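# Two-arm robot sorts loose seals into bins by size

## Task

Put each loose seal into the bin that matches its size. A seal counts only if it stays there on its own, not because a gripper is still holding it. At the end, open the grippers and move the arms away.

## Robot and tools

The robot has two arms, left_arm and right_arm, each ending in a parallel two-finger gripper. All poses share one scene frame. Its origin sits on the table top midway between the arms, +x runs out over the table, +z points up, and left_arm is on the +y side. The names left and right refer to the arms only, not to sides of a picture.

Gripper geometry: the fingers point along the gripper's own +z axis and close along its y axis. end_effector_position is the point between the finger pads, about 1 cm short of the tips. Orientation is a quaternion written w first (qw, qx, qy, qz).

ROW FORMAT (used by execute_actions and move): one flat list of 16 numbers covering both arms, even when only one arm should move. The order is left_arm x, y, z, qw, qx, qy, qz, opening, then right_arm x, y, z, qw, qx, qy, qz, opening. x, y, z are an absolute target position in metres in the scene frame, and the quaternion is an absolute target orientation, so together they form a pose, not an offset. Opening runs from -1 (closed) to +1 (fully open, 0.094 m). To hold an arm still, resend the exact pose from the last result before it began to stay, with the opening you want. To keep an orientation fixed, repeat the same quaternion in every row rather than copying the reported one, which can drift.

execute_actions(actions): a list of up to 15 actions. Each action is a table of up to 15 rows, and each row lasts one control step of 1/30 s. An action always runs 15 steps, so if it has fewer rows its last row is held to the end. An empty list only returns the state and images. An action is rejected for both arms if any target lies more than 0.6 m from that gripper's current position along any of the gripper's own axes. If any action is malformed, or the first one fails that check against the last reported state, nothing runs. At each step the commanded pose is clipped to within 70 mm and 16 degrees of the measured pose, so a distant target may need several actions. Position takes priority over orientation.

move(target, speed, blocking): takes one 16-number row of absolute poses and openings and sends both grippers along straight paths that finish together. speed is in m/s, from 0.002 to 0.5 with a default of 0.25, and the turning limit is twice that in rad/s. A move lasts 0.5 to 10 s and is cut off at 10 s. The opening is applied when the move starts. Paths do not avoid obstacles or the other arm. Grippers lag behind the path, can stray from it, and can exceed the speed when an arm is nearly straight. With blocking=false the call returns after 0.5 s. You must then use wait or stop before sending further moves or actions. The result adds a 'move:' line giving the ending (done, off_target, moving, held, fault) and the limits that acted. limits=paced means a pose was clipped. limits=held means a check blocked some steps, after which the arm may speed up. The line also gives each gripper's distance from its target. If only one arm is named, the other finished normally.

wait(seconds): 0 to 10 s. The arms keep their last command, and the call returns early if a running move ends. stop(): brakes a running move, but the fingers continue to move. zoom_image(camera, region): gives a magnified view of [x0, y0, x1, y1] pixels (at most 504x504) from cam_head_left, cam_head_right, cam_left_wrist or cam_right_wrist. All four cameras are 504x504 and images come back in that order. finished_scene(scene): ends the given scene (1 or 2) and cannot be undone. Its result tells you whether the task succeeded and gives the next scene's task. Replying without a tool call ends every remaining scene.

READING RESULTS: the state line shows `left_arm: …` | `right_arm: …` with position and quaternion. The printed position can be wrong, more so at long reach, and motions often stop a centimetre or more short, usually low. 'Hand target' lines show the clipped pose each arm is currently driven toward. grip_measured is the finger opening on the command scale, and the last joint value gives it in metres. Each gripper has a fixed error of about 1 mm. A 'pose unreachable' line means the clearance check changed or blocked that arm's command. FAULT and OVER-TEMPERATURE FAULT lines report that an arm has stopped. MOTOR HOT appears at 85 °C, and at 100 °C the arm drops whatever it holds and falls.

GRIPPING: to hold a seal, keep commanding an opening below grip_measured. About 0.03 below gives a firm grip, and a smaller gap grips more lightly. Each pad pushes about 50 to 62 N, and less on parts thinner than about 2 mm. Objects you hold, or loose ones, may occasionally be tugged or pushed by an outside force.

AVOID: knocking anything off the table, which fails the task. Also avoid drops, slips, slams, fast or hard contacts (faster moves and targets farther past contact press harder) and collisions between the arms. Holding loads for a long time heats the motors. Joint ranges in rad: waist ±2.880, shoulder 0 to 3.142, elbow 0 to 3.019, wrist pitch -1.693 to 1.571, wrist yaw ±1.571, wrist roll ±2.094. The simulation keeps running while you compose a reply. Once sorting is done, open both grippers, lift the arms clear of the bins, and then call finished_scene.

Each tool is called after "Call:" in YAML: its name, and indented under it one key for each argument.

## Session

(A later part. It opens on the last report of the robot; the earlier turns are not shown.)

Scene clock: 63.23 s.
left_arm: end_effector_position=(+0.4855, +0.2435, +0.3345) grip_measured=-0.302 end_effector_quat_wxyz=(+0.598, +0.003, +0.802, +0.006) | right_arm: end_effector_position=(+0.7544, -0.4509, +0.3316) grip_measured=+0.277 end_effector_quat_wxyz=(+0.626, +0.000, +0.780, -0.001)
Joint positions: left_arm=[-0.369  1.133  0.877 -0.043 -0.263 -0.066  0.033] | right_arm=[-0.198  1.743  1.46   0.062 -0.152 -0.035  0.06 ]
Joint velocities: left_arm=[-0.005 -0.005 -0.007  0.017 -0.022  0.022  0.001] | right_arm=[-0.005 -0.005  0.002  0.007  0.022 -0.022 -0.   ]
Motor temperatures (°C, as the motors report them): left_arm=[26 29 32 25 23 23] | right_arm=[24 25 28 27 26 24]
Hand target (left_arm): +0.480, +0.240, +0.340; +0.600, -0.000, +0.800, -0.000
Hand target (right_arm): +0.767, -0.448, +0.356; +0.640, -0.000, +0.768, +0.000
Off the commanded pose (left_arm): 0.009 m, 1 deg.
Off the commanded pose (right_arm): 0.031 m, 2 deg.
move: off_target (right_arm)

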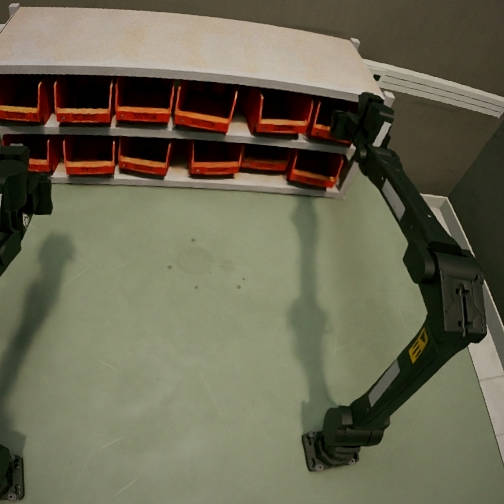

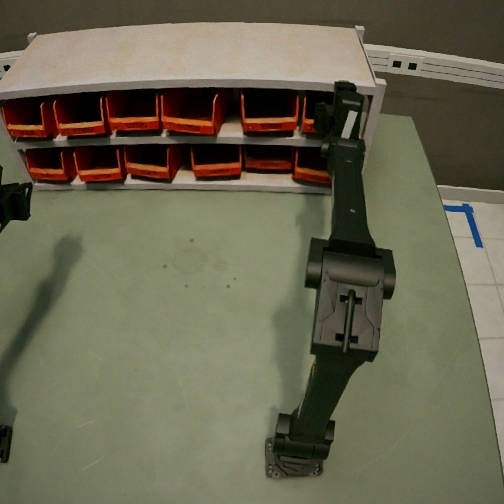

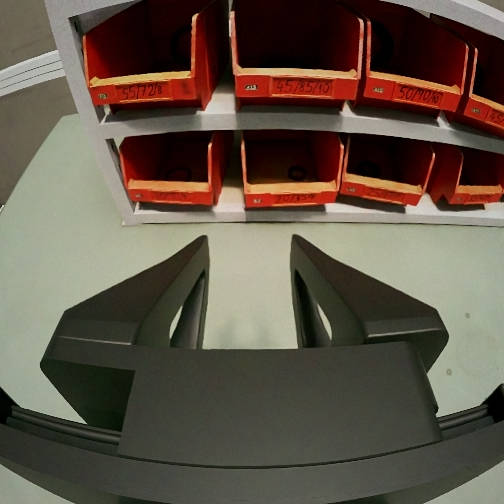

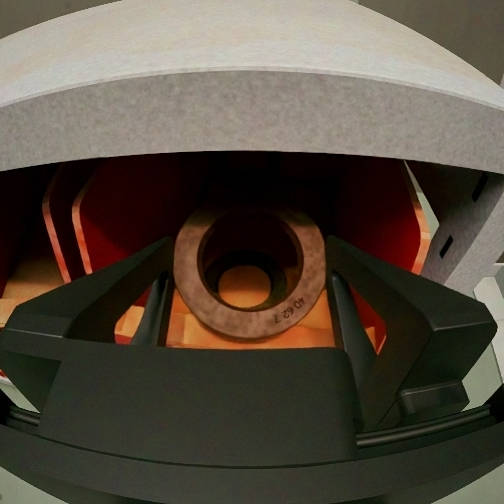

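Call:
move:
  target: [0.48,0.24,0.34,0.6,0,0.8,0,-0.3,0.816,-0.448,0.338,0.64,0,0.768,0,0.245]
  speed: 0.07

Call:
execute_actions:
  actions:
    - [[0.48,0.24,0.34,0.6,0,0.8,0,-0.3,0.816,-0.448,0.338,0.64,0,0.768,0,0.4]]

Call:
move:
  target: [0.48,0.24,0.34,0.6,0,0.8,0,-0.3,0.52,-0.445,0.365,0.64,0,0.768,0,0.4]
  speed: 0.2

Scene clock: 65.83 s.
left_arm: end_effector_position=(+0.4855, +0.2435, +0.3345) grip_measured=-0.302 end_effector_quat_wxyz=(+0.598, +0.002, +0.801, +0.006) | right_arm: end_effector_position=(+0.8007, -0.4516, +0.3173) grip_measured=+0.277 end_effector_quat_wxyz=(+0.628, -0.000, +0.778, -0.001)
Joint positions: left_arm=[-0.369  1.133  0.877 -0.043 -0.263 -0.067  0.033] | right_arm=[-0.187  1.87   1.597  0.057 -0.142 -0.033  0.06 ]
Joint velocities: left_arm=[ 0.005 -0.015 -0.007  0.007  0.022 -0.022  0.001] | right_arm=[-0.005 -0.015 -0.017  0.002 -0.007 -0.007  0.002]
Motor temperatures (°C, as the motors report them): left_arm=[26 29 32 25 23 23] | right_arm=[24 25 28 27 26 24]
Hand target (left_arm): +0.480, +0.240, +0.340; +0.600, -0.000, +0.800, -0.000
Hand target (right_arm): +0.814, -0.448, +0.337; +0.640, -0.000, +0.768, +0.000
Off the commanded pose (left_arm): 0.009 m, 1 deg.
Off the commanded pose (right_arm): 0.026 m, 2 deg.
move: off_target (right_arm)

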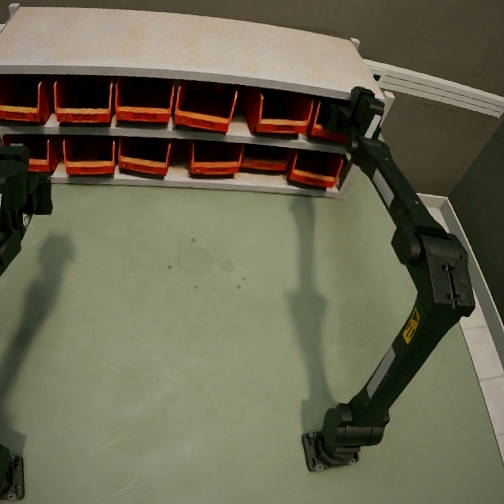

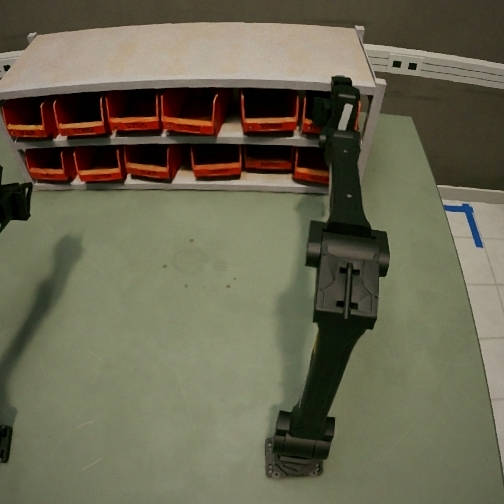

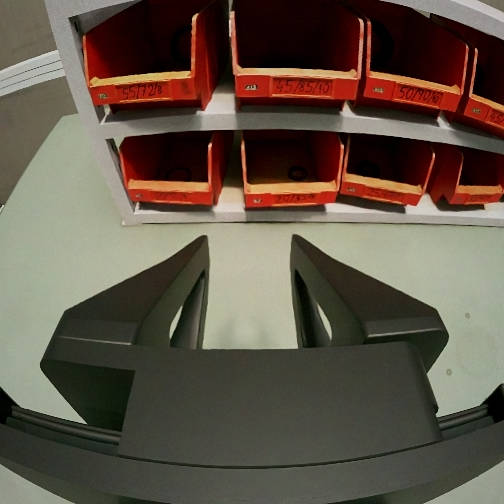

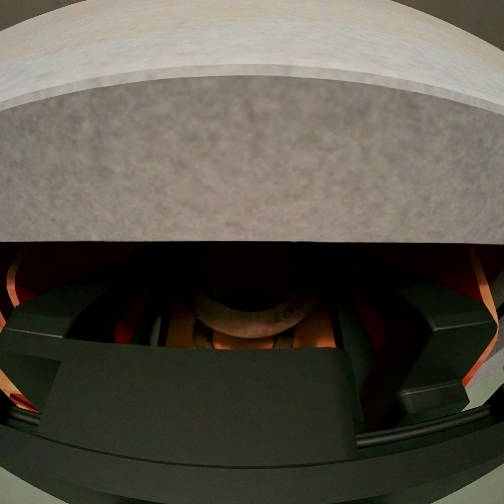

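Scene clock: 66.33 s.
left_arm: end_effector_position=(+0.4855, +0.2435, +0.3345) grip_measured=-0.302 end_effector_quat_wxyz=(+0.598, +0.002, +0.801, +0.006) | right_arm: end_effector_position=(+0.8007, -0.4518, +0.3173) grip_measured=+0.399 end_effector_quat_wxyz=(+0.628, +0.000, +0.778, -0.002)
Joint positions: left_arm=[-0.369  1.133  0.877 -0.043 -0.263 -0.067  0.033] | right_arm=[-0.187  1.87   1.597  0.057 -0.141 -0.033  0.066]
Joint velocities: left_arm=[-0.005 -0.005 -0.032 -0.007  0.066  0.066  0.   ] | right_arm=[ 0.005 -0.015  0.007 -0.002 -0.022  0.022  0.001]
Motor temperatures (°C, as the motors report them): left_arm=[26 29 32 25 23 23] | right_arm=[24 25 28 27 26 24]
Hand target (left_arm): +0.480, +0.240, +0.340; +0.600, -0.000, +0.800, -0.000
Hand target (right_arm): +0.814, -0.448, +0.338; +0.640, -0.000, +0.768, +0.000
Off the commanded pose (left_arm): 0.009 m, 1 deg.
Off the commanded pose (right_arm): 0.026 m, 2 deg.

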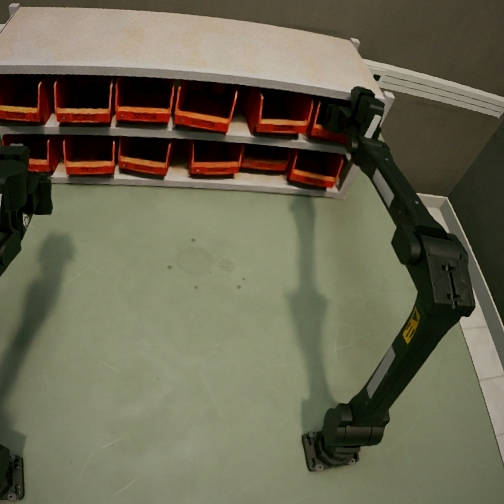

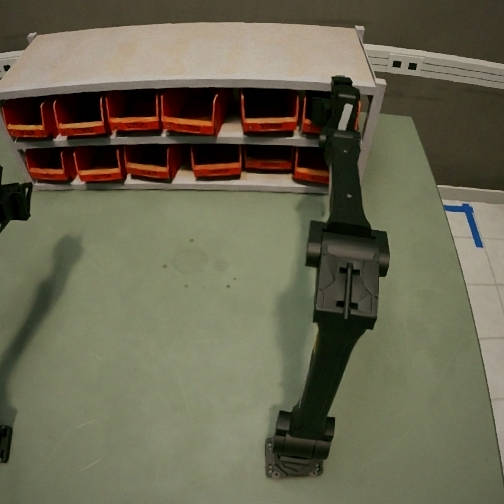

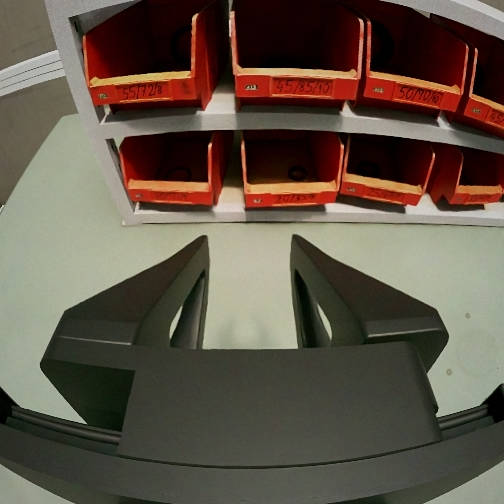

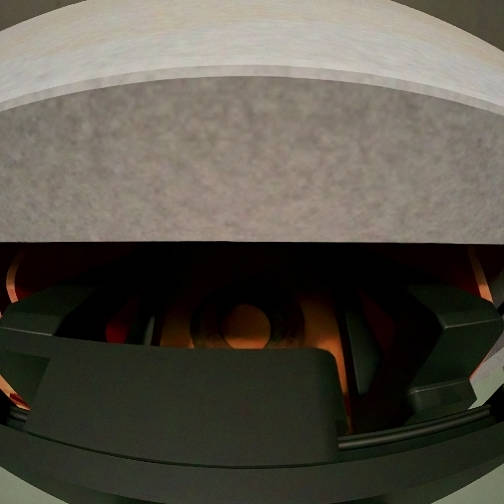

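Scene clock: 68.20 s.
left_arm: end_effector_position=(+0.4855, +0.2435, +0.3345) grip_measured=-0.302 end_effector_quat_wxyz=(+0.598, +0.002, +0.801, +0.006) | right_arm: end_effector_position=(+0.5200, -0.4391, +0.3739) grip_measured=+0.399 end_effector_quat_wxyz=(+0.646, +0.000, +0.764, +0.002)
Joint positions: left_arm=[-0.369  1.133  0.877 -0.043 -0.263 -0.067  0.033] | right_arm=[-0.27   1.107  0.885  0.051 -0.228 -0.037  0.066]
Joint velocities: left_arm=[-0.015 -0.005  0.002  0.002  0.022  0.007 -0.   ] | right_arm=[ 0.005 -0.024 -0.022 -0.002  0.081  0.007 -0.001]
Motor temperatures (°C, as the motors report them): left_arm=[26 29 32 25 23 23] | right_arm=[24 25 28 27 26 24]
Hand target (left_arm): +0.480, +0.240, +0.340; +0.600, -0.000, +0.800, -0.000
Hand target (right_arm): +0.520, -0.442, +0.369; +0.640, -0.000, +0.768, -0.000
Off the commanded pose (left_arm): 0.009 m, 1 deg.
Off the commanded pose (right_arm): 0.011 m, 1 deg.
move: off_target (right_arm)

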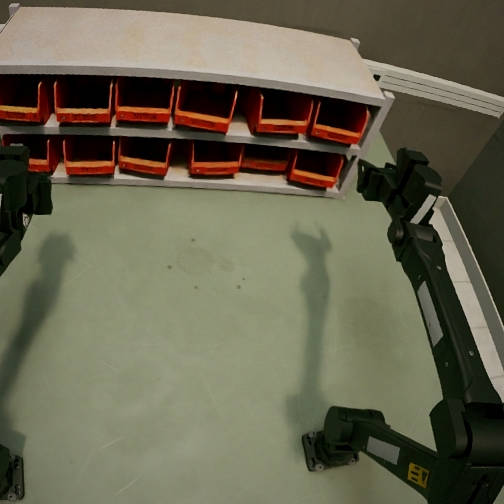

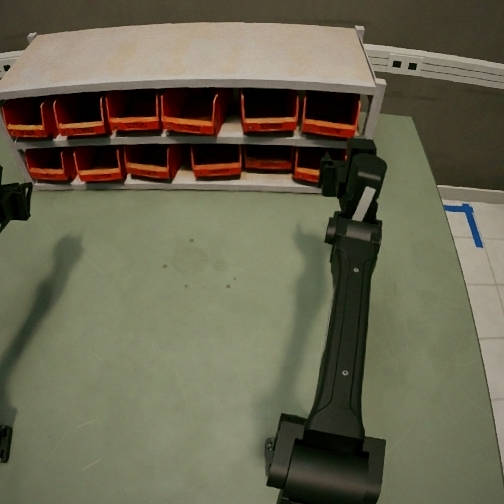

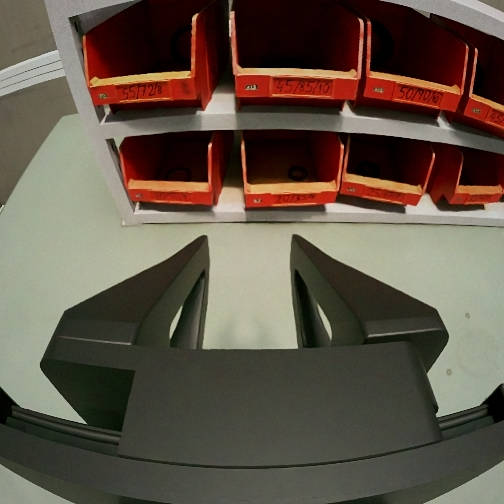

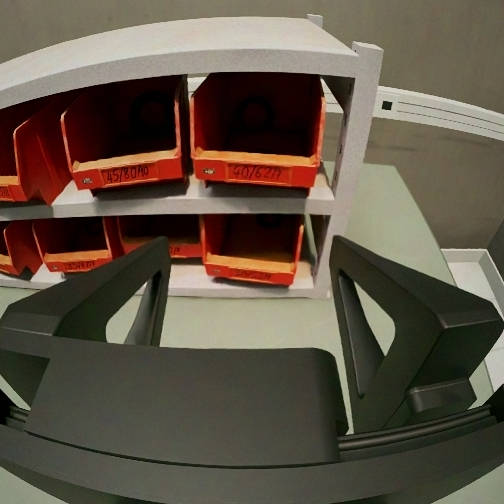

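Call:
finished_scene:
  scene: 2

The scene is finished: the task was done.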